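## Task

r1 begins in the decontamination room, r2 in the clean workroom and r3 in the sterile store. The connecting doors are locked, but every dividing wall has an open service window. Move the steel instrument cassette from the decontamination room table onto the sterile store bench, using any number of the robots. At the end, open the gripper and back away. The cassette must rest on the bench by itself, not be held there by a robot. A robot that falls or is left leaning fails the task.

## Robot and tools

Robots: r1, r2 and r3 are identical Hello Robot Stretch 3 units, each with a single arm. Each has a two-wheel base with a passive omni wheel at the rear, a lift that slides up a mast, and a telescoping arm that extends sideways to the robot's right. The gripper cannot reach forward by itself; drive the base to move it forward. The base measures 0.33 m front to back and 0.34 m across. It turns in place about the point between the drive wheels, 0.05 m behind the front edge. With the arm retracted and the wrist folded, a turn sweeps a 0.28 m radius; an unfolded, level gripper reaches past that circle.

Frames: every robot reports in its own base frame, with the origin on the floor between the drive wheels, x forward, y to the left and z up. The odometry frame is that base frame as it stood at the start of the scene. hand_pose is in the base frame, located where the closed fingertips meet; with all wrist joints at zero its x axis points up, y points back along the arm toward the mast, and z points rearward. The robots share no frame. Only images, lidar_m, wrist_depth_mm and head_depth_mm show where one robot is relative to another.

execute_actions(actions, cameras): actions is a list holding one action, or empty to just read state and images. The action is an object keyed "r1", "r2", "r3"; each robot entry may hold "base", "joints" and "contact_limits". base takes exactly one of: translate_m, a straight drive offset in metres from the current spot, forward positive, -1 to 1; or rotate_rad, an in-place turn offset in radians, left (counter-clockwise seen from above) positive, -3.2 to 3.2. The base cannot move sideways. joints are absolute targets by name: lift_m 0 to 1.1 (arm height); arm_m 0 to 0.52 (extension); wrist_yaw_rad -1.345 to 4.42 (0 along the arm, positive swings toward the front, 3.0 folded over the base); wrist_pitch_rad -1.57 to 0.451 (0 level, negative tips fingertips down); wrist_roll_rad -2.911 to 2.911 (0 fingers side by side); gripper_m -0.089 to 0.179 (larger is wider; the real fingertip gap is smaller by 0.007 when almost shut and 0.025 when fully open, and is zero below 0.007); head_pan_rad -3.953 to 1.73 (0 forward, positive left, -1.57 looks along the arm); head_tilt_rad -1.53 to 0.419 (negative down). Done tolerances: ±0.004 for lift, arm and gripper; ±0.02 for yaw, roll and head; ±0.05 for pitch. contact_limits {"arm_m": n} with n a motor effort percentage 1 to 100 halts the arm (contact_stop) when effort reaches about n (about -n when retracting); it also caps the arm's holding force until the next action, and values above the maximum are cut. Everything in one action starts at once; no action runs over 15 s. Anything you leave out may still push toward an earlier target. An unknown key or out-of-range number rejects the whole call and nothing moves. If a result reports a stop, later execute_actions, wait and finished_scene calls in the same reply are skipped. cameras lists names such as r1_head_camera, r2_nav_camera, r3_wrist_camera, or "all"; omitted, null or ["all"] returns all, [] returns none. The pictures line gives the image order.

wait(seconds 0 to 10) lets time pass without new commands and returns the same state and images. zoom_image(camera, region [x0, y0, x1, y1] in pixels, top-left origin, at most 504 by 504) enlarges part of a camera's latest full image. finished_scene(scene 1 or 2) ends that scene permanently once the last command has been held, and reports success plus the next task.

Result lines: joint_positions; base_status and joint_status (done, off_target = resting short and maybe still pushing, contact_stop, time_out, torque_fault; after the last three the old target is dropped); on_its_own for things not commanded in this call, where "held at" is a held target, not the actual position; motor_effort as a percentage, positive toward higher values, with the peak in brackets (biased and noisy; positive wheel effort pushes forward); base_odometry from wheel turns only, so slips count as travel; turned_by_wheels and turned_by_imu, the turn since the last result; base_tilt in degrees, forward and right positive, with a fixed bias up to about 4 degrees per robot; lidar_m, 12 distances in metres in 30-degree sectors starting straight ahead and going counter-clockwise (4th left, 7th behind, 10th right), "-" for nothing, measured 0.17 m above the floor so it sees legs, not tabletops, range 0.15 to 12 m, blind to glass and its own robot but seeing other robots; wrist_depth_mm and head_depth_mm, 7 by 7 median depth grids read from the top left (45 to 1000 mm and 280 to 4000 mm; the head grid is sideways); contact_limits showing active, default and maximum values. Camera calibration lines give intrinsics K and distortion, and T_world_to_cam maps the carrying robot's base frame into that camera's frame; expect small errors, larger for the wrist camera.

Speed: with lift_m under 0.30, arm_m under 0.03 and wrist_yaw_rad over 2.54 the base can do 0.30 m/s and 1.9 rad/s; otherwise 0.10 m/s and 0.63 rad/s.

Gripping: command gripper_m below the object's width (lower squeezes harder); to let go, command at least 0.02 above where the tips made contact. Neither the reading nor done proves a grip. Too much squeeze triggers a stall guard and the object may slip; send a new value to squeeze again.

Avoid: folding or unfolding the wrist unless lift_m is 0.32 to 0.95, pitch -0.4 and roll near 0 (once folded, lift can drop to 0.25); yaw below -0.4 without pitch at -0.5 or lower. Arm and lift stop on firm contact and then go slack; a slack lift may sag under load or be pushed up by closing fingers. Base, wrist and head keep pushing into obstacles; long hard pushing gives a 10 s wrist torque_fault. Pushing on something rigid with the gripper above about 0.45 m, pushing again after a contact_stop, driving while holding something fixed, or snagging furniture (worst when reversing) can tip a robot; back off in small steps, free the gripper and lower lift to about 0.2 if tilted. Never press robots together: once bases touch, a few more millimetres is a hard press that ends the run. Identical commands can differ in travel by up to 2.5 cm per metre, which matters when sharing a load. Loose objects may get bumped now and then; avoid drops, slams and hard hits.

Each tool is called after "Request:" as name([rows], argument=value, ...), one row to a line, values as JSON.

## Session

Request:
execute_actions(actions=[])

Scene clock: 0.00 s.
r1.base_odometry: x=+0.000 y=+0.000 heading=+0.000 (m, m, rad; r1's odometry frame)
r1.turned_by_wheels: +0.000 (rad since the last result)
r1.turned_by_imu: +0.000 (rad since the last result)
r1.base_tilt: forward=+0.4 right=-0.5 (deg)
r1.lidar_m: 0.97 1.56 1.56 1.82 3.15 0.86 1.23 1.22 1.23 0.97 0.84 0.84
r1.head_depth_mm: 862 866 870 871 874 876 879 / 938 939 943 947 950 951 953 / 1023 1030 1034 1034 1040 1039 1044 / 1127 1130 1133 1135 1139 1143 1152 / 1255 1259 1259 1268 1273 1274 1280 / 1390 1399 1420 1426 1435 1443 1453 / 1580 1583 1594 1605 1612 1622 1633
r1.base_status: not commanded
r1.joint_positions: lift_m=+0.307 arm_m=+0.001 wrist_yaw_rad=+2.914 wrist_pitch_rad=-0.570 wrist_roll_rad=+0.009 gripper_m=+0.037 head_pan_rad=+0.004 head_tilt_rad=-0.014
r1.joint_status: not commanded
r1.motor_effort: left_wheel=+1 right_wheel=+0 lift_m=+31 arm_m=+0 wrist_yaw_rad=+0 wrist_pitch_rad=+6 wrist_roll_rad=+0 gripper_m=+0 head_pan_rad=+0 head_tilt_rad=+1 (%)
r1.hand_pose: x=+0.0245 y=+0.0513 z=+0.2874 quat_wxyz=(+0.276, +0.699, +0.120, +0.649) (m; r1's base frame)
r1.wrist_depth_mm: - - - - - - - / 870 932 942 972 985 - - / 716 - 747 766 785 799 811 / 615 - 625 632 650 646 671 / 522 517 556 552 554 564 570 / 468 - - 477 498 495 496 / - - - 428 424 436 439
r2.base_odometry: x=+0.000 y=+0.000 heading=+0.000 (m, m, rad; r2's odometry frame)
r2.turned_by_wheels: +0.000 (rad since the last result)
r2.turned_by_imu: +0.000 (rad since the last result)
r2.base_tilt: forward=+0.8 right=+0.0 (deg)
r2.lidar_m: 1.58 1.55 1.62 2.28 2.60 1.81 1.37 1.33 1.40 2.00 2.21 2.09
r2.head_depth_mm: 1962 2117 2106 2124 2124 2096 2073 / 1933 1977 1974 1983 1955 1966 1929 / 1826 1862 1825 1833 1832 1828 1813 / 1744 1731 1732 1727 1724 1712 1701 / 1638 1632 1627 1619 1621 1608 1606 / 1536 1538 1537 1536 1526 1522 1518 / 1463 1456 1460 1454 1446 1445 1441
r2.base_status: not commanded
r2.joint_positions: lift_m=+0.481 arm_m=+0.000 wrist_yaw_rad=+2.916 wrist_pitch_rad=-0.335 wrist_roll_rad=+0.011 gripper_m=+0.037 head_pan_rad=-0.014 head_tilt_rad=+0.011
r2.joint_status: not commanded
r2.motor_effort: left_wheel=+0 right_wheel=-1 lift_m=+27 arm_m=+0 wrist_yaw_rad=+1 wrist_pitch_rad=+7 wrist_roll_rad=+0 gripper_m=+0 head_pan_rad=+0 head_tilt_rad=+2 (%)
r2.hand_pose: x=+0.0310 y=+0.0832 z=+0.5129 quat_wxyz=(+0.196, +0.710, +0.038, +0.676) (m; r2's base frame)
r2.wrist_depth_mm: - - - - - - - / - - - - - - - / - - - - - - - / - - - - - - - / - - - - - - 985 / 840 807 - 824 - 822 824 / 698 705 690 709 682 689 695
r3.base_odometry: x=+0.000 y=+0.000 heading=+0.000 (m, m, rad; r3's odometry frame)
r3.turned_by_wheels: +0.000 (rad since the last result)
r3.turned_by_imu: +0.000 (rad since the last result)
r3.base_tilt: forward=-0.5 right=-0.8 (deg)
r3.lidar_m: 3.02 1.84 1.61 1.35 0.82 0.73 0.73 0.87 1.20 1.20 1.29 0.97
r3.head_depth_mm: 2059 3215 3801 3832 3753 3018 2071 / 2038 3165 3886 3962 3988 3089 2126 / 2016 3184 - - - 3184 2111 / 2013 3069 - - - 3143 2142 / 2016 2878 3961 3912 3813 3180 2172 / 1965 2939 3157 3096 3047 2910 2190 / 1777 2603 2620 2628 2590 2556 2210
r3.base_status: not commanded
r3.joint_positions: lift_m=+0.335 arm_m=-0.003 wrist_yaw_rad=+2.927 wrist_pitch_rad=-0.510 wrist_roll_rad=+0.019 gripper_m=+0.037 head_pan_rad=+0.014 head_tilt_rad=-0.002
r3.joint_status: not commanded
r3.motor_effort: left_wheel=+0 right_wheel=+0 lift_m=+19 arm_m=+0 wrist_yaw_rad=+0 wrist_pitch_rad=+4 wrist_roll_rad=+0 gripper_m=-1 head_pan_rad=+0 head_tilt_rad=+3 (%)
r3.hand_pose: x=+0.0238 y=+0.0646 z=+0.3272 quat_wxyz=(+0.252, +0.705, +0.102, +0.655) (m; r3's base frame)
r3.wrist_depth_mm: - - - - - - - / 787 - - - - - - / 754 - 810 809 859 850 871 / 663 - 683 700 685 702 722 / 564 570 - 580 592 601 614 / 501 516 - 511 520 522 530 / - - - 453 460 463 474
pictures: r1_head_camera (sideways: a quarter turn clockwise sets it upright), r1_nav_camera (sideways: a quarter turn counterclockwise sets it upright), r1_wrist_camera, r2_head_camera (sideways: a quarter turn clockwise sets it upright), r2_nav_camera (sideways: a quarter turn counterclockwise sets it upright), r2_wrist_camera, r3_head_camera (sideways: a quarter turn clockwise sets it upright), r3_nav_camera (sideways: a quarter turn counterclockwise sets it upright), r3_wrist_camera
Images, in order (width x height): r1_head_camera 896x504, r1_nav_camera 672x504, r1_wrist_camera 644x364, r2_head_camera 896x504, r2_nav_camera 672x504, r2_wrist_camera 644x364, r3_head_camera 896x504, r3_nav_camera 672x504, r3_wrist_camera 644x364.

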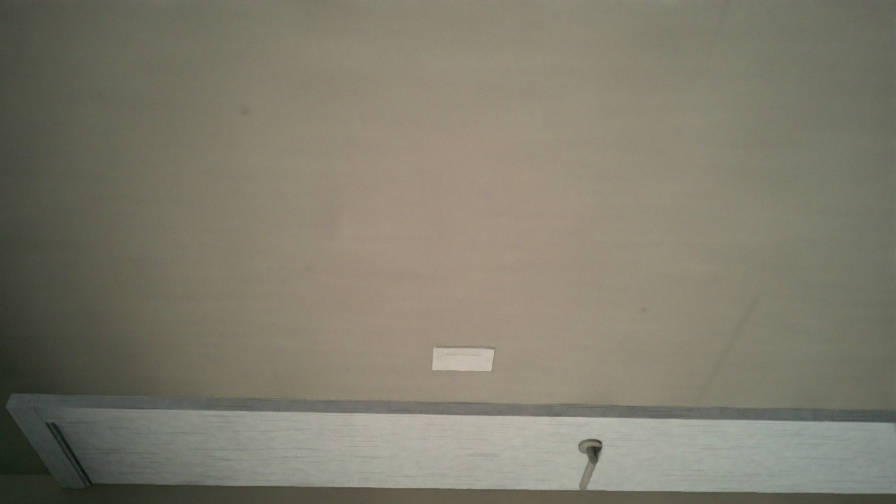

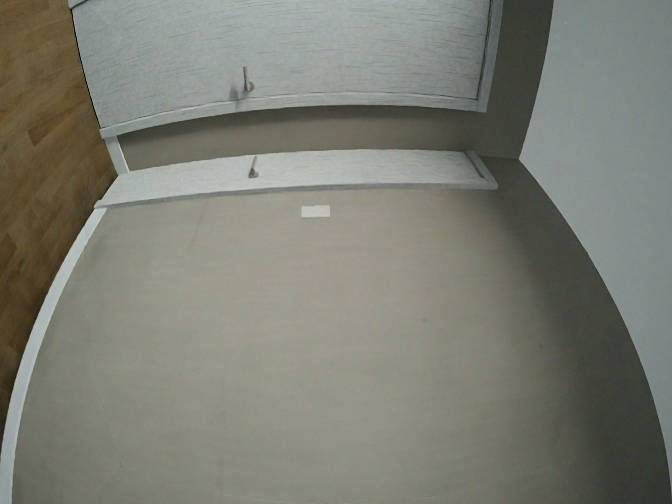

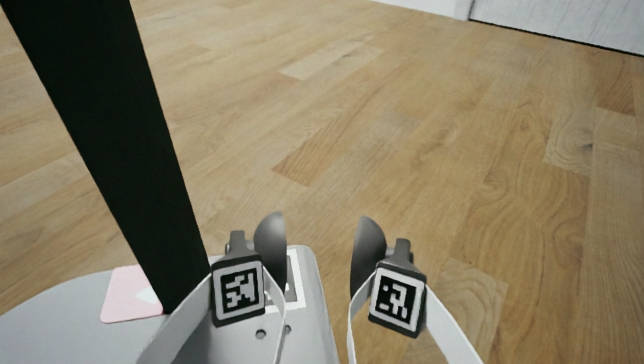

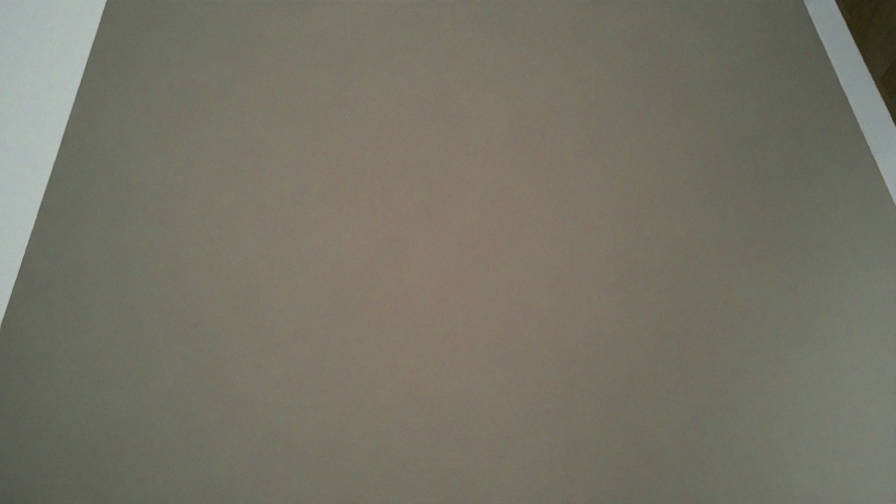

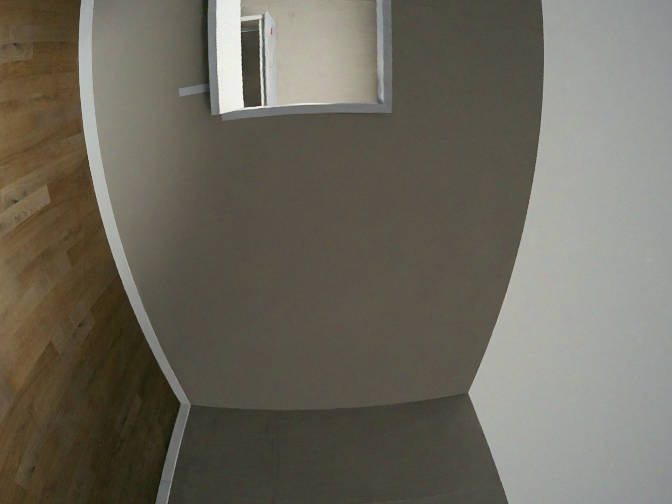

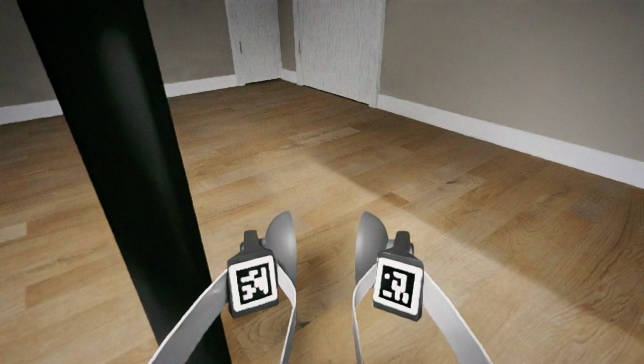

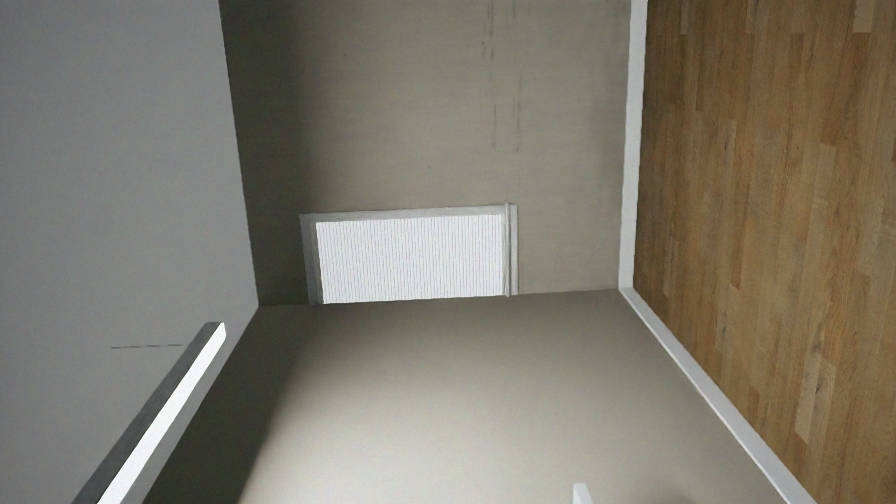

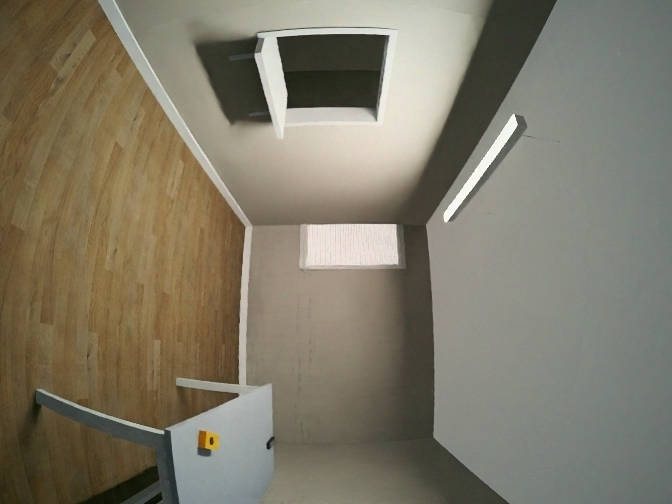

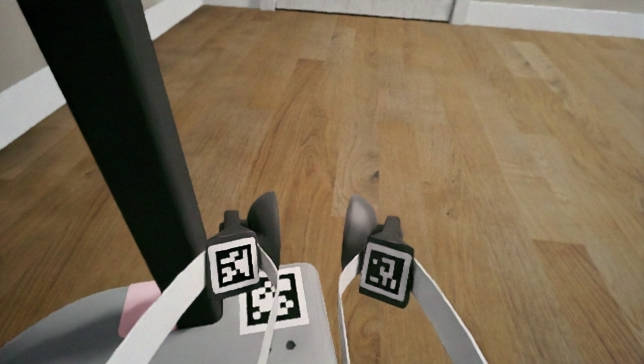

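Request:
execute_actions([
  {"r1":{"joints":{"head_pan_rad":1.7,"head_tilt_rad":-0.4}},"r2":{"joints":{"head_pan_rad":-3.0,"head_tilt_rad":-0.2}}},
], cameras=["r1_nav_camera","r2_nav_camera"])

Scene clock: 3.80 s.
r1.base_odometry: x=+0.000 y=+0.000 heading=+0.000 (m, m, rad; r1's odometry frame)
r1.turned_by_wheels: +0.000 (rad since the last result)
r1.turned_by_imu: +0.000 (rad since the last result)
r1.base_tilt: forward=+0.4 right=-0.6 (deg)
r1.lidar_m: 0.97 1.56 1.56 1.83 3.15 0.86 1.23 1.23 1.23 0.97 0.84 0.83
r1.head_depth_mm: - - 1909 1938 2044 1773 1446 / - - 2068 2153 2176 1762 1441 / 2101 2308 2281 2425 2268 1757 1444 / 2261 2409 2572 2713 2254 1754 1435 / 2566 2739 2973 2993 2235 1754 1425 / 2929 3238 3534 3112 2242 1732 1426 / 3474 3764 3998 3096 2222 1794 -
r1.base_status: not commanded
r1.joint_positions: lift_m=+0.307 arm_m=+0.001 wrist_yaw_rad=+2.914 wrist_pitch_rad=-0.570 wrist_roll_rad=+0.009 gripper_m=+0.037 head_pan_rad=+1.693 head_tilt_rad=-0.395
r1.joint_status: all done
r1.motor_effort: left_wheel=+0(1) right_wheel=+0(0) lift_m=+31(31) arm_m=-1(0) wrist_yaw_rad=+0(0) wrist_pitch_rad=+6(6) wrist_roll_rad=+0(0) gripper_m=+0(0) head_pan_rad=+3(45) head_tilt_rad=-1(19) (%)
r1.hand_pose: x=+0.0245 y=+0.0513 z=+0.2874 quat_wxyz=(+0.276, +0.699, +0.120, +0.649) (m; r1's base frame)
r1.wrist_depth_mm: - - - - - - - / 869 971 923 966 991 - - / 725 - 785 773 793 794 809 / 598 - 632 637 658 649 664 / 529 525 552 553 566 563 568 / 476 - - 484 496 488 495 / - - - 428 419 435 440
r2.base_odometry: x=+0.000 y=+0.000 heading=+0.000 (m, m, rad; r2's odometry frame)
r2.turned_by_wheels: +0.000 (rad since the last result)
r2.turned_by_imu: +0.000 (rad since the last result)
r2.base_tilt: forward=+0.8 right=+0.1 (deg)
r2.lidar_m: 1.58 1.54 1.63 2.28 2.60 1.80 1.37 1.33 1.40 1.99 2.21 2.10
r2.head_depth_mm: 1411 1478 1544 1615 1701 1772 1632 / 1154 1404 1472 1538 1609 1690 1648 / 1101 1381 1552 1580 1537 1606 1624 / 1062 1415 - - 1468 1542 1571 / 1021 - - - 1391 1464 1516 / 986 3933 - - 1350 1412 1462 / 953 3787 3915 - 1304 1351 1402
r2.base_status: not commanded
r2.joint_positions: lift_m=+0.481 arm_m=+0.000 wrist_yaw_rad=+2.916 wrist_pitch_rad=-0.335 wrist_roll_rad=+0.011 gripper_m=+0.037 head_pan_rad=-2.993 head_tilt_rad=-0.197
r2.joint_status: all done
r2.motor_effort: left_wheel=-1(0) right_wheel=-1(0) lift_m=+27(27) arm_m=+0(0) wrist_yaw_rad=+0(0) wrist_pitch_rad=+8(7) wrist_roll_rad=+0(0) gripper_m=+0(1) head_pan_rad=-3(40) head_tilt_rad=-2(26) (%)
r2.hand_pose: x=+0.0310 y=+0.0832 z=+0.5129 quat_wxyz=(+0.196, +0.710, +0.038, +0.676) (m; r2's base frame)
r2.wrist_depth_mm: - - - - - - - / - - - - - - - / - - - - - - - / - - - - - - - / - - - 990 - 986 975 / 828 847 - 799 - 793 807 / 692 690 712 704 699 675 680
r3.base_odometry: x=+0.000 y=+0.000 heading=+0.000 (m, m, rad; r3's odometry frame)
r3.turned_by_wheels: +0.000 (rad since the last result)
r3.turned_by_imu: +0.000 (rad since the last result)
r3.base_tilt: forward=-0.5 right=-0.6 (deg)
r3.lidar_m: 3.02 1.84 1.61 1.36 0.82 0.73 0.73 0.87 1.20 1.20 1.29 0.96
r3.head_depth_mm: 2069 3259 3753 3847 3826 3007 2099 / 2054 3147 3890 3996 3929 3097 2115 / 2036 3143 - - - 3111 2134 / 2021 3088 - - - 3137 2142 / 1981 2810 3966 3863 3821 3246 2196 / 1979 2906 3163 3125 3094 2970 2206 / 1800 2550 2623 2600 2553 2543 2205
r3.base_status: not commanded
r3.joint_positions: lift_m=+0.335 arm_m=-0.003 wrist_yaw_rad=+2.927 wrist_pitch_rad=-0.510 wrist_roll_rad=+0.019 gripper_m=+0.037 head_pan_rad=+0.014 head_tilt_rad=-0.002
r3.joint_status: not commanded
r3.motor_effort: left_wheel=+0(0) right_wheel=+0(0) lift_m=+19(19) arm_m=+0(0) wrist_yaw_rad=+0(0) wrist_pitch_rad=+3(3) wrist_roll_rad=+0(0) gripper_m=-1(0) head_pan_rad=+0(0) head_tilt_rad=+3(3) (%)
r3.hand_pose: x=+0.0238 y=+0.0646 z=+0.3272 quat_wxyz=(+0.252, +0.705, +0.102, +0.655) (m; r3's base frame)
r3.wrist_depth_mm: - - - - - - - / 785 - - - - - - / 770 - 800 826 821 866 889 / 666 - 674 681 696 703 721 / 567 577 - 592 598 605 616 / 498 513 - 508 522 526 535 / - - - 468 454 467 465
pictures: r1_nav_camera (sideways: a quarter turn counterclockwise sets it upright), r2_nav_camera (sideways: a quarter turn counterclockwise sets it upright)
camera_calibration (this result's frames):
r1_nav_camera: T_world_to_cam=[[-0.0344899, 0.346463, 0.937429, -1.17847], [0.996149, 0.0875693, 0.00428573, 0.0442542], [-0.0806052, 0.933967, -0.348149, 0.411046], [0, 0, 0, 1]] pos_world=[-0.0515965, 0.0205162, 1.24764]
r2_nav_camera: T_world_to_cam=[[-0.147172, 0.0139029, 0.989013, -1.23861], [-0.133562, 0.990464, -0.0337982, 0.0961077], [-0.980052, -0.137068, -0.143912, 0.154369], [0, 0, 0, 1]] pos_world=[-0.0181628, -0.0568117, 1.25047]
Images, in order (width x height): r1_nav_camera 672x504, r2_nav_camera 672x504.

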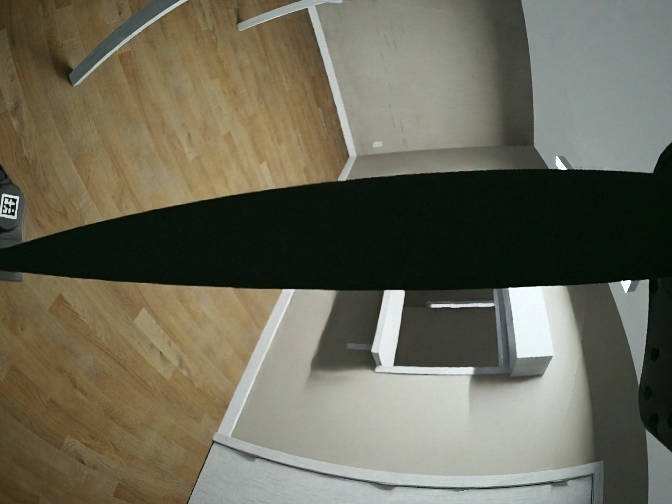

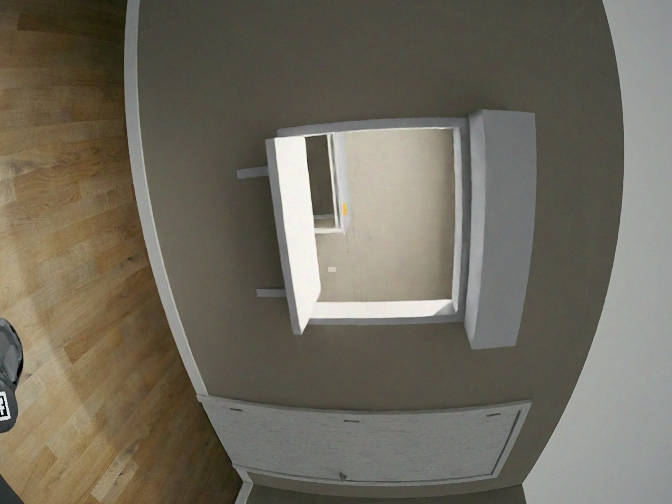

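Request:
execute_actions([
  {"r1":{"base":{"rotate_rad":-0.785},"joints":{"head_pan_rad":-2.5,"head_tilt_rad":-0.5}}},
], cameras=["r1_nav_camera","r1_head_camera"])

Scene clock: 11.23 s.
r1.base_odometry: x=+0.000 y=+0.000 heading=-0.785 (m, m, rad; r1's odometry frame)
r1.turned_by_wheels: -0.785 (rad since the last result)
r1.turned_by_imu: -0.790 (rad since the last result)
r1.base_tilt: forward=+0.4 right=-0.5 (deg)
r1.lidar_m: 0.84 0.87 1.18 1.56 1.64 2.24 2.24 0.85 1.23 1.22 1.19 0.87
r1.head_depth_mm: 2749 3116 1587 1131 1994 1610 1349 / 2311 2546 1569 1076 1067 1240 1317 / 1999 2224 1558 1099 1992 1603 1340 / 1766 1931 1546 1169 1914 1592 1340 / 1580 1713 1713 1947 1840 1585 1331 / 1424 1536 1602 1420 1781 1585 1330 / 1304 1389 1495 1607 1753 1577 1326
r1.base_status: done
r1.joint_positions: lift_m=+0.307 arm_m=+0.001 wrist_yaw_rad=+2.914 wrist_pitch_rad=-0.571 wrist_roll_rad=+0.009 gripper_m=+0.037 head_pan_rad=-2.493 head_tilt_rad=-0.494
r1.joint_status: all done
r1.motor_effort: left_wheel=+2(6) right_wheel=-2(5) lift_m=+31(31) arm_m=+0(1) wrist_yaw_rad=+0(0) wrist_pitch_rad=+5(6) wrist_roll_rad=+0(0) gripper_m=+0(1) head_pan_rad=-4(50) head_tilt_rad=-2(11) (%)
r1.hand_pose: x=+0.0245 y=+0.0513 z=+0.2874 quat_wxyz=(+0.276, +0.699, +0.120, +0.649) (m; r1's base frame)
r1.wrist_depth_mm: - - - - - - 828 / 906 931 981 976 998 - 819 / 734 - 752 762 779 806 790 / 619 - 622 648 661 665 664 / 536 513 555 547 554 547 564 / 472 - - 479 491 494 497 / - - - 429 418 435 440
r2.base_odometry: x=+0.000 y=+0.000 heading=+0.000 (m, m, rad; r2's odometry frame)
r2.turned_by_wheels: +0.000 (rad since the last result)
r2.turned_by_imu: +0.000 (rad since the last result)
r2.base_tilt: forward=+0.8 right=+0.1 (deg)
r2.lidar_m: 1.57 1.54 1.62 2.28 2.60 1.80 1.36 1.33 1.41 1.99 2.21 2.09
r2.head_depth_mm: 1411 1476 1538 1617 1696 1791 1638 / 1152 1407 1475 1533 1594 1691 1650 / 1102 1394 1548 1577 1541 1603 1630 / 1064 1414 - - 1462 1536 1573 / 1028 - - - 1397 1468 1514 / 985 3937 - - 1345 1408 1463 / 954 3779 3957 - 1306 1344 1406
r2.base_status: not commanded
r2.joint_positions: lift_m=+0.481 arm_m=+0.000 wrist_yaw_rad=+2.916 wrist_pitch_rad=-0.335 wrist_roll_rad=+0.011 gripper_m=+0.037 head_pan_rad=-2.993 head_tilt_rad=-0.197
r2.joint_status: not commanded
r2.motor_effort: left_wheel=+0(0) right_wheel=-1(1) lift_m=+27(26) arm_m=+0(0) wrist_yaw_rad=+1(1) wrist_pitch_rad=+7(7) wrist_roll_rad=+0(0) gripper_m=+0(0) head_pan_rad=-3(3) head_tilt_rad=-1(1) (%)
r2.hand_pose: x=+0.0310 y=+0.0832 z=+0.5129 quat_wxyz=(+0.196, +0.710, +0.038, +0.676) (m; r2's base frame)
r2.wrist_depth_mm: - - - - - - - / - - - - - - - / - - - - - - - / - - - - - - - / - - - - - 964 969 / 843 815 - 784 - 821 804 / 710 695 698 707 701 678 691
r3.base_odometry: x=+0.000 y=+0.000 heading=+0.000 (m, m, rad; r3's odometry frame)
r3.turned_by_wheels: +0.000 (rad since the last result)
r3.turned_by_imu: +0.001 (rad since the last result)
r3.base_tilt: forward=-0.5 right=-0.7 (deg)
r3.lidar_m: 3.04 1.83 1.61 1.36 0.82 0.73 0.73 0.87 1.20 1.20 1.30 0.96
r3.head_depth_mm: 2053 3192 3790 3798 3865 3044 2103 / 2050 3189 3944 3950 - 3058 2125 / 2034 3128 - - - 3179 2133 / 2005 3092 - - - 3212 2137 / 1987 2911 3979 3899 3815 3217 2184 / 1975 2943 3117 3103 3090 2947 2188 / 1773 2542 2614 2603 2562 2538 2202
r3.base_status: not commanded
r3.joint_positions: lift_m=+0.335 arm_m=-0.003 wrist_yaw_rad=+2.927 wrist_pitch_rad=-0.510 wrist_roll_rad=+0.019 gripper_m=+0.037 head_pan_rad=+0.014 head_tilt_rad=-0.002
r3.joint_status: not commanded
r3.motor_effort: left_wheel=+0(0) right_wheel=-1(1) lift_m=+19(19) arm_m=+0(0) wrist_yaw_rad=+1(1) wrist_pitch_rad=+4(3) wrist_roll_rad=+0(0) gripper_m=-1(1) head_pan_rad=+0(0) head_tilt_rad=+2(3) (%)
r3.hand_pose: x=+0.0238 y=+0.0646 z=+0.3272 quat_wxyz=(+0.252, +0.705, +0.102, +0.655) (m; r3's base frame)
r3.wrist_depth_mm: - - - - - - - / 773 - - - - - - / 769 - 794 833 837 864 885 / 657 - 679 692 687 707 726 / 565 574 - 579 592 611 615 / 490 511 - 513 512 522 530 / - - - 455 465 463 467
pictures: r1_head_camera (sideways: a quarter turn clockwise sets it upright), r1_nav_camera (sideways: a quarter turn counterclockwise sets it upright)
camera_calibration (this result's frames):
r1_head_camera: T_world_to_cam=[[0.383646, 0.327432, -0.863484, 1.14693], [0.621695, -0.782986, -0.0206879, 0.0286083], [-0.68287, -0.528886, -0.503952, 0.619882], [0, 0, 0, 1]] pos_world=[-0.0345034, -0.0252951, 1.30334]
r1_nav_camera: T_world_to_cam=[[-0.354785, -0.259113, 0.898325, -1.12548], [-0.577049, 0.816674, 0.00766151, 0.0494566], [-0.735624, -0.515659, -0.439264, 0.533613], [0, 0, 0, 1]] pos_world=[0.0217721, -0.0568552, 1.24507]
Images, in order (width x height): r1_head_camera 896x504, r1_nav_camera 672x504.

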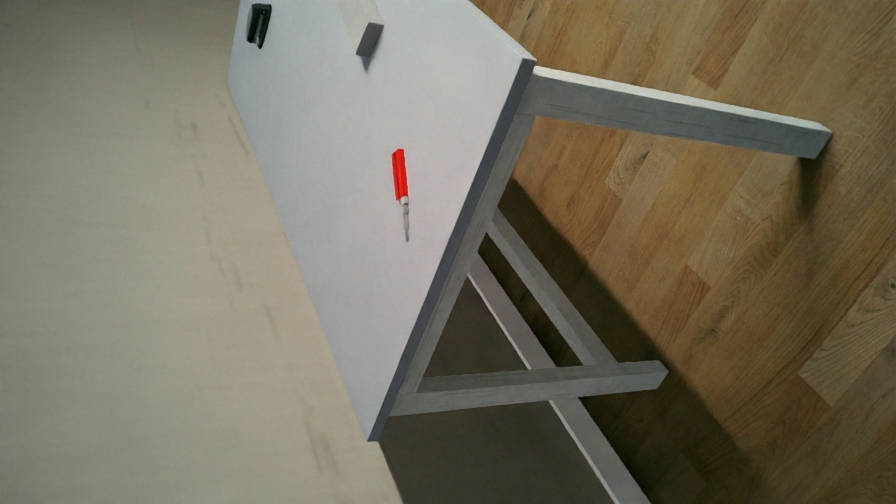

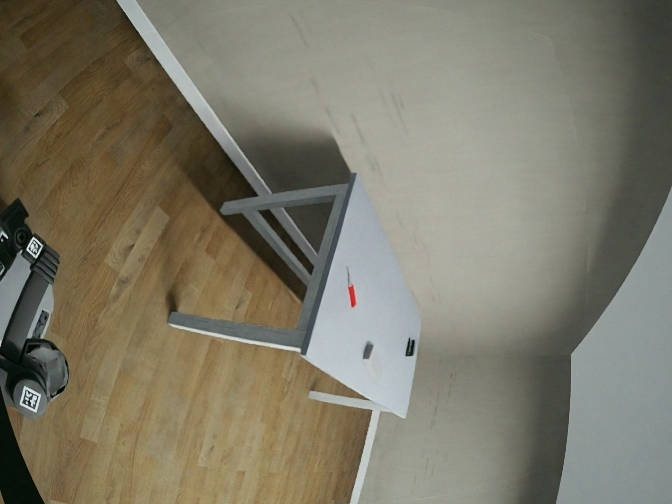

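Request:
execute_actions([
  {"r1":{"base":{"rotate_rad":-0.3},"joints":{"lift_m":0.28}}},
], cameras=[])

Request:
execute_actions([
  {"r1":{"base":{"translate_m":-0.6}}},
], cameras=[])

Request:
execute_actions([
  {"r1":{"base":{"rotate_rad":0.3}}},
], cameras=[])

Request:
execute_actions([
  {"r1":{"base":{"translate_m":-0.65},"joints":{"head_pan_rad":-1.57,"head_tilt_rad":-0.7}}},
], cameras=["r1_head_camera"])

Scene clock: 17.03 s.
r1.base_odometry: x=+0.000 y=+0.000 heading=-1.085 (m, m, rad; r1's odometry frame)
r1.turned_by_wheels: -0.300 (rad since the last result)
r1.turned_by_imu: -0.301 (rad since the last result)
r1.base_tilt: forward=+0.4 right=-0.5 (deg)
r1.lidar_m: 0.84 0.84 0.95 1.51 1.56 1.79 2.97 0.86 1.23 1.22 1.22 1.00
r1.head_depth_mm: 3363 3595 3770 2634 2001 1614 1344 / 3460 3667 2396 2513 1986 1604 1340 / 3551 3805 1559 2392 1988 1601 1336 / 3136 3256 1546 1108 1135 1508 1342 / 2526 2640 1543 1063 1908 1593 1331 / 2112 2253 1522 1101 1969 1580 1324 / 1807 1912 1509 1145 1828 1580 1325
r1.base_status: done
r1.joint_positions: lift_m=+0.280 arm_m=+0.001 wrist_yaw_rad=+2.914 wrist_pitch_rad=-0.571 wrist_roll_rad=+0.009 gripper_m=+0.037 head_pan_rad=-2.493 head_tilt_rad=-0.495
r1.joint_status: all done
r1.motor_effort: left_wheel=+3(9) right_wheel=-2(7) lift_m=+28(29) arm_m=-1(1) wrist_yaw_rad=+1(0) wrist_pitch_rad=+6(6) wrist_roll_rad=+0(0) gripper_m=-1(0) head_pan_rad=-3(4) head_tilt_rad=-2(2) (%)
r1.hand_pose: x=+0.0244 y=+0.0512 z=+0.2600 quat_wxyz=(+0.276, +0.699, +0.120, +0.649) (m; r1's base frame)
r1.wrist_depth_mm: - - - - - 860 697 / 831 904 885 915 930 862 709 / 686 - 702 720 730 765 711 / 569 - 600 585 602 623 628 / 500 498 522 524 526 526 531 / - - - 450 457 452 465 / - - - - 397 407 406
r2.base_odometry: x=+0.000 y=+0.000 heading=+0.000 (m, m, rad; r2's odometry frame)
r2.turned_by_wheels: +0.000 (rad since the last result)
r2.turned_by_imu: +0.000 (rad since the last result)
r2.base_tilt: forward=+0.9 right=+0.1 (deg)
r2.lidar_m: 1.58 1.54 1.63 2.29 2.60 1.81 1.37 1.33 1.40 1.99 2.21 2.09
r2.head_depth_mm: 1409 1472 1543 1617 1697 1806 1638 / 1156 1408 1469 1541 1608 1690 1642 / 1099 1391 1555 1581 1535 1613 1635 / 1060 1417 - - 1461 1525 1574 / 1019 - - - 1398 1467 1527 / 989 3933 - - 1347 1402 1459 / 951 3742 3973 - 1302 1351 1404
r2.base_status: not commanded
r2.joint_positions: lift_m=+0.481 arm_m=+0.000 wrist_yaw_rad=+2.916 wrist_pitch_rad=-0.335 wrist_roll_rad=+0.011 gripper_m=+0.037 head_pan_rad=-2.993 head_tilt_rad=-0.197
r2.joint_status: not commanded
r2.motor_effort: left_wheel=+0(1) right_wheel=+0(0) lift_m=+27(27) arm_m=+0(0) wrist_yaw_rad=+1(1) wrist_pitch_rad=+7(7) wrist_roll_rad=+0(0) gripper_m=+0(0) head_pan_rad=-4(3) head_tilt_rad=-2(1) (%)
r2.hand_pose: x=+0.0310 y=+0.0832 z=+0.5129 quat_wxyz=(+0.196, +0.710, +0.038, +0.676) (m; r2's base frame)
r2.wrist_depth_mm: - - - - - - - / - - - - - - - / - - - - - - - / - - - - - - - / - - - - - - 968 / 849 843 - 817 - 811 811 / 704 702 709 689 685 673 696
r3.base_odometry: x=+0.000 y=+0.000 heading=+0.000 (m, m, rad; r3's odometry frame)
r3.turned_by_wheels: +0.000 (rad since the last result)
r3.turned_by_imu: +0.001 (rad since the last result)
r3.base_tilt: forward=-0.4 right=-0.7 (deg)
r3.lidar_m: 3.03 1.84 1.60 1.36 0.82 0.73 0.73 0.86 1.20 1.20 1.29 0.96
r3.head_depth_mm: 2062 3228 3799 3837 3802 3020 2102 / 2038 3208 3854 3982 3963 3077 2084 / 2021 3133 - - - 3150 2113 / 2021 3151 - - - 3232 2145 / 2001 2892 3945 3871 3830 3148 2179 / 1969 2972 3211 3126 3120 2963 2195 / 1784 2561 2600 2605 2547 2535 2204
r3.base_status: not commanded
r3.joint_positions: lift_m=+0.335 arm_m=-0.003 wrist_yaw_rad=+2.927 wrist_pitch_rad=-0.510 wrist_roll_rad=+0.019 gripper_m=+0.037 head_pan_rad=+0.014 head_tilt_rad=-0.002
r3.joint_status: not commanded
r3.motor_effort: left_wheel=+0(0) right_wheel=-1(1) lift_m=+19(19) arm_m=+0(0) wrist_yaw_rad=+0(0) wrist_pitch_rad=+3(3) wrist_roll_rad=+0(0) gripper_m=+0(1) head_pan_rad=+0(1) head_tilt_rad=+2(3) (%)
r3.hand_pose: x=+0.0238 y=+0.0646 z=+0.3272 quat_wxyz=(+0.252, +0.705, +0.102, +0.655) (m; r3's base frame)
r3.wrist_depth_mm: - - - - - - - / 803 - - - - - - / 761 - 805 826 833 865 862 / 653 - 691 683 690 705 708 / 578 565 - 585 604 583 609 / 499 508 - 511 522 527 528 / - - - 460 458 464 469
pictures: none
No camera images: the call's "cameras" was empty. Leave "cameras" out to get every camera's image.

Scene clock: 20.67 s.
r1.base_odometry: x=-0.280 y=+0.530 heading=-1.085 (m, m, rad; r1's odometry frame)
r1.turned_by_wheels: +0.000 (rad since the last result)
r1.turned_by_imu: -0.006 (rad since the last result)
r1.base_tilt: forward=+0.4 right=-0.5 (deg)
r1.lidar_m: 1.41 1.41 1.58 1.39 1.40 1.58 2.60 1.72 1.33 0.52 1.41 1.58
r1.head_depth_mm: 2858 3087 3335 2619 1988 1618 1347 / 2926 3194 3377 2625 1984 1599 1339 / 3014 3280 3474 2578 1982 1599 1339 / 3171 3404 1652 2394 1977 1596 1336 / 2940 3180 1529 2271 1957 1592 1336 / 2456 2599 1527 1056 1900 1581 1325 / 2092 2226 1513 985 865 1576 1328
r1.base_status: done
r1.joint_positions: lift_m=+0.280 arm_m=+0.001 wrist_yaw_rad=+2.914 wrist_pitch_rad=-0.571 wrist_roll_rad=+0.009 gripper_m=+0.037 head_pan_rad=-2.493 head_tilt_rad=-0.495
r1.joint_status: not commanded
r1.motor_effort: left_wheel=+3(6) right_wheel=-2(8) lift_m=+28(28) arm_m=-1(1) wrist_yaw_rad=+0(0) wrist_pitch_rad=+6(6) wrist_roll_rad=+0(0) gripper_m=-1(1) head_pan_rad=-4(4) head_tilt_rad=-2(2) (%)
r1.hand_pose: x=+0.0244 y=+0.0512 z=+0.2600 quat_wxyz=(+0.276, +0.699, +0.120, +0.649) (m; r1's base frame)
r1.wrist_depth_mm: - - - - - - - / 818 882 875 908 919 933 970 / 689 - 700 714 739 733 769 / 567 - 593 591 613 609 632 / 494 498 524 531 522 523 533 / - - - 448 450 463 462 / - - - - 389 403 403
r2.base_odometry: x=+0.000 y=+0.000 heading=+0.000 (m, m, rad; r2's odometry frame)
r2.turned_by_wheels: +0.000 (rad since the last result)
r2.turned_by_imu: +0.000 (rad since the last result)
r2.base_tilt: forward=+0.9 right=+0.1 (deg)
r2.lidar_m: 1.58 1.54 1.62 2.28 2.60 1.80 1.37 1.33 1.40 1.99 2.20 2.10
r2.head_depth_mm: 1406 1471 1548 1609 1708 1769 1642 / 1155 1416 1483 1549 1612 1689 1647 / 1102 1390 1553 1590 1547 1614 1627 / 1065 1416 - - 1452 1528 1570 / 1018 - - - 1390 1467 1526 / 987 3888 - - 1352 1407 1468 / 951 3807 3925 - 1305 1350 1404
r2.base_status: not commanded
r2.joint_positions: lift_m=+0.481 arm_m=+0.000 wrist_yaw_rad=+2.916 wrist_pitch_rad=-0.335 wrist_roll_rad=+0.011 gripper_m=+0.037 head_pan_rad=-2.993 head_tilt_rad=-0.197
r2.joint_status: not commanded
r2.motor_effort: left_wheel=+1(1) right_wheel=+0(0) lift_m=+27(28) arm_m=+0(0) wrist_yaw_rad=+0(1) wrist_pitch_rad=+7(7) wrist_roll_rad=+0(0) gripper_m=+1(0) head_pan_rad=-3(3) head_tilt_rad=-2(2) (%)
r2.hand_pose: x=+0.0310 y=+0.0832 z=+0.5129 quat_wxyz=(+0.196, +0.710, +0.038, +0.676) (m; r2's base frame)
r2.wrist_depth_mm: - - - - - - - / - - - - - - - / - - - - - - - / - - - - - - - / - - - 972 - 994 974 / 816 838 - 801 - 820 796 / 697 699 705 698 683 694 693
r3.base_odometry: x=+0.000 y=+0.000 heading=+0.000 (m, m, rad; r3's odometry frame)
r3.turned_by_wheels: +0.000 (rad since the last result)
r3.turned_by_imu: +0.000 (rad since the last result)
r3.base_tilt: forward=-0.4 right=-0.7 (deg)
r3.lidar_m: 3.03 1.83 1.61 1.35 0.82 0.73 0.73 0.87 1.20 1.20 1.30 0.96
r3.head_depth_mm: 2051 3244 3788 3849 3817 3041 2099 / 2063 3220 3902 3945 3927 3055 2136 / 2056 3162 - - - 3106 2132 / 2031 3107 - - - 3131 2154 / 1999 2876 3987 3873 3881 3212 2174 / 1979 2965 3156 3128 3082 2895 2193 / 1789 2575 2625 2580 2554 2557 2190
r3.base_status: not commanded
r3.joint_positions: lift_m=+0.335 arm_m=-0.003 wrist_yaw_rad=+2.927 wrist_pitch_rad=-0.510 wrist_roll_rad=+0.019 gripper_m=+0.037 head_pan_rad=+0.014 head_tilt_rad=-0.002
r3.joint_status: not commanded
r3.motor_effort: left_wheel=-1(0) right_wheel=-1(1) lift_m=+18(19) arm_m=+0(0) wrist_yaw_rad=-1(0) wrist_pitch_rad=+3(4) wrist_roll_rad=+0(0) gripper_m=-1(1) head_pan_rad=+1(0) head_tilt_rad=+2(2) (%)
r3.hand_pose: x=+0.0238 y=+0.0646 z=+0.3272 quat_wxyz=(+0.252, +0.705, +0.102, +0.655) (m; r3's base frame)
r3.wrist_depth_mm: - - - - - - - / 785 - - - - - - / 759 - 810 809 830 857 885 / 655 - 681 677 713 704 727 / 561 560 - 586 599 610 606 / 495 513 - 507 520 529 531 / - - - 454 455 462 464
pictures: none
No camera images: the call's "cameras" was empty. Leave "cameras" out to get every camera's image.

Scene clock: 22.07 s.
r1.base_odometry: x=-0.280 y=+0.530 heading=-0.785 (m, m, rad; r1's odometry frame)
r1.turned_by_wheels: +0.300 (rad since the last result)
r1.turned_by_imu: +0.301 (rad since the last result)
r1.base_tilt: forward=+0.4 right=-0.5 (deg)
r1.lidar_m: 1.41 1.46 1.44 1.39 1.44 1.97 3.32 1.60 0.52 1.13 1.45 1.46
r1.head_depth_mm: 3056 3278 1694 2330 1995 1608 1347 / 2707 3059 1569 2313 1990 1604 1345 / 2331 2562 1560 1119 1984 1598 1336 / 2046 2264 1546 1024 1853 1596 1339 / 1835 1986 1530 1012 868 1593 1331 / 1655 1773 1516 1055 805 1549 1329 / 1508 1604 1635 1045 802 695 806
r1.base_status: done
r1.joint_positions: lift_m=+0.280 arm_m=+0.001 wrist_yaw_rad=+2.914 wrist_pitch_rad=-0.571 wrist_roll_rad=+0.009 gripper_m=+0.037 head_pan_rad=-2.493 head_tilt_rad=-0.495
r1.joint_status: not commanded
r1.motor_effort: left_wheel=-2(8) right_wheel=+2(5) lift_m=+28(28) arm_m=-1(1) wrist_yaw_rad=+0(0) wrist_pitch_rad=+6(6) wrist_roll_rad=+0(0) gripper_m=-1(1) head_pan_rad=-4(4) head_tilt_rad=-2(2) (%)
r1.hand_pose: x=+0.0244 y=+0.0511 z=+0.2600 quat_wxyz=(+0.276, +0.699, +0.120, +0.649) (m; r1's base frame)
r1.wrist_depth_mm: - - - - - - - / 835 897 908 934 910 962 979 / 676 - 708 731 731 747 780 / 563 - 583 588 612 613 615 / 493 490 517 520 527 512 534 / - - - 443 463 452 463 / - - - - 390 400 407
r2.base_odometry: x=+0.000 y=+0.000 heading=+0.000 (m, m, rad; r2's odometry frame)
r2.turned_by_wheels: +0.000 (rad since the last result)
r2.turned_by_imu: +0.000 (rad since the last result)
r2.base_tilt: forward=+0.6 right=+0.0 (deg)
r2.lidar_m: 1.58 1.54 1.63 2.28 2.59 1.80 1.37 1.34 1.41 2.00 2.21 2.10
r2.head_depth_mm: 1418 1477 1545 1614 1687 1790 1636 / 1150 1408 1473 1543 1616 1680 1640 / 1105 1387 1550 1584 1527 1611 1637 / 1063 1406 - - 1466 1534 1572 / 1027 - - - 1403 1466 1516 / 989 3901 - - 1348 1403 1462 / 954 3840 3851 - 1303 1352 1400
r2.base_status: not commanded
r2.joint_positions: lift_m=+0.481 arm_m=+0.000 wrist_yaw_rad=+2.916 wrist_pitch_rad=-0.335 wrist_roll_rad=+0.011 gripper_m=+0.037 head_pan_rad=-2.993 head_tilt_rad=-0.197
r2.joint_status: not commanded
r2.motor_effort: left_wheel=+1(0) right_wheel=-1(0) lift_m=+27(28) arm_m=+0(0) wrist_yaw_rad=+0(1) wrist_pitch_rad=+7(7) wrist_roll_rad=+0(0) gripper_m=+0(0) head_pan_rad=-3(3) head_tilt_rad=-2(1) (%)
r2.hand_pose: x=+0.0310 y=+0.0832 z=+0.5129 quat_wxyz=(+0.196, +0.710, +0.038, +0.676) (m; r2's base frame)
r2.wrist_depth_mm: - - - - - - - / - - - - - - - / - - - - - - - / - - - - - - - / - - - - - - 985 / 831 817 - 797 - 817 796 / 690 698 704 682 683 695 690
r3.base_odometry: x=+0.000 y=+0.000 heading=+0.000 (m, m, rad; r3's odometry frame)
r3.turned_by_wheels: +0.000 (rad since the last result)
r3.turned_by_imu: +0.000 (rad since the last result)
r3.base_tilt: forward=-0.4 right=-0.8 (deg)
r3.lidar_m: 3.03 1.83 1.61 1.35 0.82 0.73 0.73 0.87 1.20 1.20 1.30 0.97
r3.head_depth_mm: 2057 3256 3790 3798 3788 3045 2101 / 2063 3197 3957 3928 3968 3056 2103 / 2013 3118 - - - 3108 2153 / 2019 3116 - - - 3144 2164 / 2000 2835 3991 3852 3872 3226 2162 / 1978 2965 3184 3151 3074 2948 2171 / 1790 2571 2625 2639 2541 2506 2220
r3.base_status: not commanded
r3.joint_positions: lift_m=+0.335 arm_m=-0.003 wrist_yaw_rad=+2.927 wrist_pitch_rad=-0.510 wrist_roll_rad=+0.019 gripper_m=+0.037 head_pan_rad=+0.014 head_tilt_rad=-0.002
r3.joint_status: not commanded
r3.motor_effort: left_wheel=+0(0) right_wheel=+0(1) lift_m=+19(19) arm_m=+0(0) wrist_yaw_rad=-1(0) wrist_pitch_rad=+3(3) wrist_roll_rad=+0(0) gripper_m=-1(0) head_pan_rad=+0(0) head_tilt_rad=+3(2) (%)
r3.hand_pose: x=+0.0238 y=+0.0646 z=+0.3272 quat_wxyz=(+0.252, +0.705, +0.102, +0.655) (m; r3's base frame)
r3.wrist_depth_mm: - - - - - - - / 778 - - - - - - / 777 - 798 827 838 868 885 / 663 - 676 689 709 723 721 / 570 580 - 588 591 592 611 / 507 519 - 509 524 522 524 / - - - 457 453 466 470
pictures: none
No camera images: the call's "cameras" was empty. Leave "cameras" out to get every camera's image.

Scene clock: 25.93 s.
r1.base_odometry: x=-0.740 y=+0.990 heading=-0.785 (m, m, rad; r1's odometry frame)
r1.turned_by_wheels: +0.000 (rad since the last result)
r1.turned_by_imu: -0.006 (rad since the last result)
r1.base_tilt: forward=+0.3 right=-0.5 (deg)
r1.lidar_m: 2.05 1.98 1.45 1.39 1.43 1.94 2.69 1.11 1.17 1.12 0.61 1.97
r1.head_depth_mm: 1248 1386 1016 806 702 1393 1217 / 1246 1381 1011 757 699 1388 1214 / 1247 1380 1006 751 698 1389 1208 / 1248 1382 1003 751 693 1386 1209 / 1254 1354 998 794 694 1392 1207 / 1244 1354 993 790 689 1371 1207 / 1242 1350 991 788 689 1370 1202
r1.base_status: done
r1.joint_positions: lift_m=+0.280 arm_m=+0.001 wrist_yaw_rad=+2.914 wrist_pitch_rad=-0.571 wrist_roll_rad=+0.009 gripper_m=+0.037 head_pan_rad=-1.577 head_tilt_rad=-0.691
r1.joint_status: all done
r1.motor_effort: left_wheel=-1(11) right_wheel=+1(5) lift_m=+28(28) arm_m=+0(0) wrist_yaw_rad=-1(0) wrist_pitch_rad=+6(6) wrist_roll_rad=+0(0) gripper_m=+0(0) head_pan_rad=+3(46) head_tilt_rad=-3(16) (%)
r1.hand_pose: x=+0.0244 y=+0.0511 z=+0.2600 quat_wxyz=(+0.276, +0.699, +0.120, +0.649) (m; r1's base frame)
r1.wrist_depth_mm: - - - - - - - / 803 897 857 884 907 931 975 / 674 - 710 703 733 746 758 / 567 - 587 590 610 618 632 / 487 490 528 522 529 526 528 / - - - 448 469 460 457 / - - - - 389 406 413
r2.base_odometry: x=+0.000 y=+0.000 heading=+0.000 (m, m, rad; r2's odometry frame)
r2.turned_by_wheels: +0.000 (rad since the last result)
r2.turned_by_imu: +0.000 (rad since the last result)
r2.base_tilt: forward=+0.7 right=+0.1 (deg)
r2.lidar_m: 1.58 1.54 1.63 2.29 2.59 1.80 1.36 1.33 1.40 2.00 2.21 2.10
r2.head_depth_mm: 1416 1479 1552 1617 1704 1794 1645 / 1152 1411 1473 1540 1613 1700 1644 / 1104 1384 1560 1600 1541 1612 1635 / 1064 1414 - - 1473 1536 1579 / 1023 - - - 1394 1464 1516 / 989 3908 - - 1345 1402 1460 / 953 3762 3878 - 1301 1354 1408
r2.base_status: not commanded
r2.joint_positions: lift_m=+0.481 arm_m=+0.000 wrist_yaw_rad=+2.916 wrist_pitch_rad=-0.335 wrist_roll_rad=+0.011 gripper_m=+0.037 head_pan_rad=-2.993 head_tilt_rad=-0.197
r2.joint_status: not commanded
r2.motor_effort: left_wheel=+0(0) right_wheel=+0(1) lift_m=+28(27) arm_m=+0(0) wrist_yaw_rad=+0(1) wrist_pitch_rad=+8(7) wrist_roll_rad=+0(0) gripper_m=+0(1) head_pan_rad=-3(3) head_tilt_rad=-2(2) (%)
r2.hand_pose: x=+0.0310 y=+0.0832 z=+0.5129 quat_wxyz=(+0.196, +0.710, +0.038, +0.676) (m; r2's base frame)
r2.wrist_depth_mm: - - - - - - - / - - - - - - - / - - - - - - - / - - - - - - - / - - - - - - 992 / 839 817 - 814 - 816 808 / 705 716 704 694 690 676 678
r3.base_odometry: x=+0.000 y=+0.000 heading=+0.000 (m, m, rad; r3's odometry frame)
r3.turned_by_wheels: +0.000 (rad since the last result)
r3.turned_by_imu: +0.000 (rad since the last result)
r3.base_tilt: forward=-0.5 right=-0.8 (deg)
r3.lidar_m: 3.02 1.83 1.61 1.36 0.82 0.73 0.73 0.87 1.20 1.20 1.29 0.96
r3.head_depth_mm: 2049 3227 3785 3733 3900 3043 2095 / 2066 3229 3903 3924 3963 3090 2120 / 2018 3191 - - - 3150 2145 / 2027 3096 - - - 3129 2144 / 2010 2830 3967 3887 3832 3250 2209 / 1975 2975 3172 3111 3095 2936 2174 / 1784 2592 2611 2615 2580 2547 2217
r3.base_status: not commanded
r3.joint_positions: lift_m=+0.335 arm_m=-0.003 wrist_yaw_rad=+2.927 wrist_pitch_rad=-0.510 wrist_roll_rad=+0.019 gripper_m=+0.037 head_pan_rad=+0.014 head_tilt_rad=-0.002
r3.joint_status: not commanded
r3.motor_effort: left_wheel=+0(0) right_wheel=-1(1) lift_m=+19(19) arm_m=+0(0) wrist_yaw_rad=+0(0) wrist_pitch_rad=+4(4) wrist_roll_rad=+0(0) gripper_m=+0(0) head_pan_rad=+0(0) head_tilt_rad=+3(2) (%)
r3.hand_pose: x=+0.0238 y=+0.0646 z=+0.3272 quat_wxyz=(+0.252, +0.705, +0.102, +0.655) (m; r3's base frame)
r3.wrist_depth_mm: - - - - - - - / 778 - - - - - - / 765 - 826 842 850 841 863 / 665 - 686 699 689 703 707 / 561 575 - 590 604 609 600 / 494 518 - 507 525 525 529 / - - - 452 461 460 465
pictures: r1_head_camera (sideways: a quarter turn clockwise sets it upright)
camera_calibration (this result's frames):
r1_head_camera: T_world_to_cam=[[-0.024978, 0.663026, -0.74818, 0.999106], [0.999679, 0.0196816, -0.0159328, 0.0201073], [0.00416148, -0.748338, -0.663305, 0.823], [0, 0, 0, 1]] pos_world=[0.00142992, -0.0469462, 1.29373]
Images, in order (width x height): r1_head_camera 896x504.

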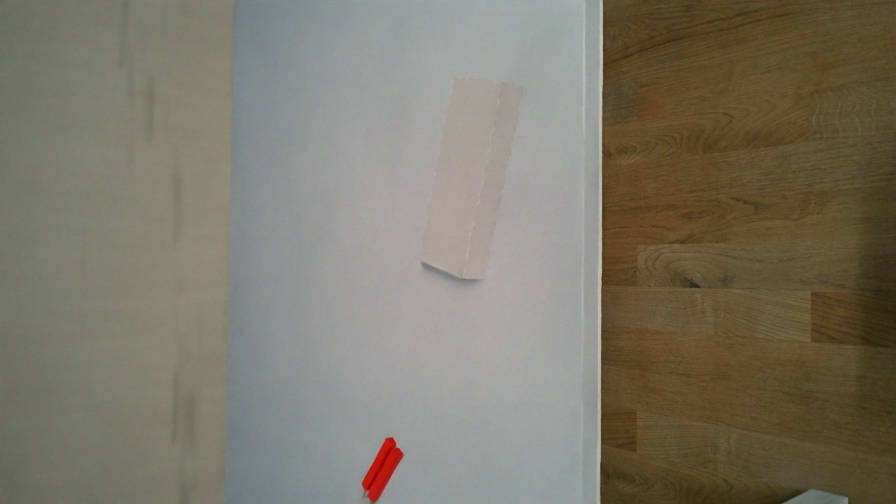

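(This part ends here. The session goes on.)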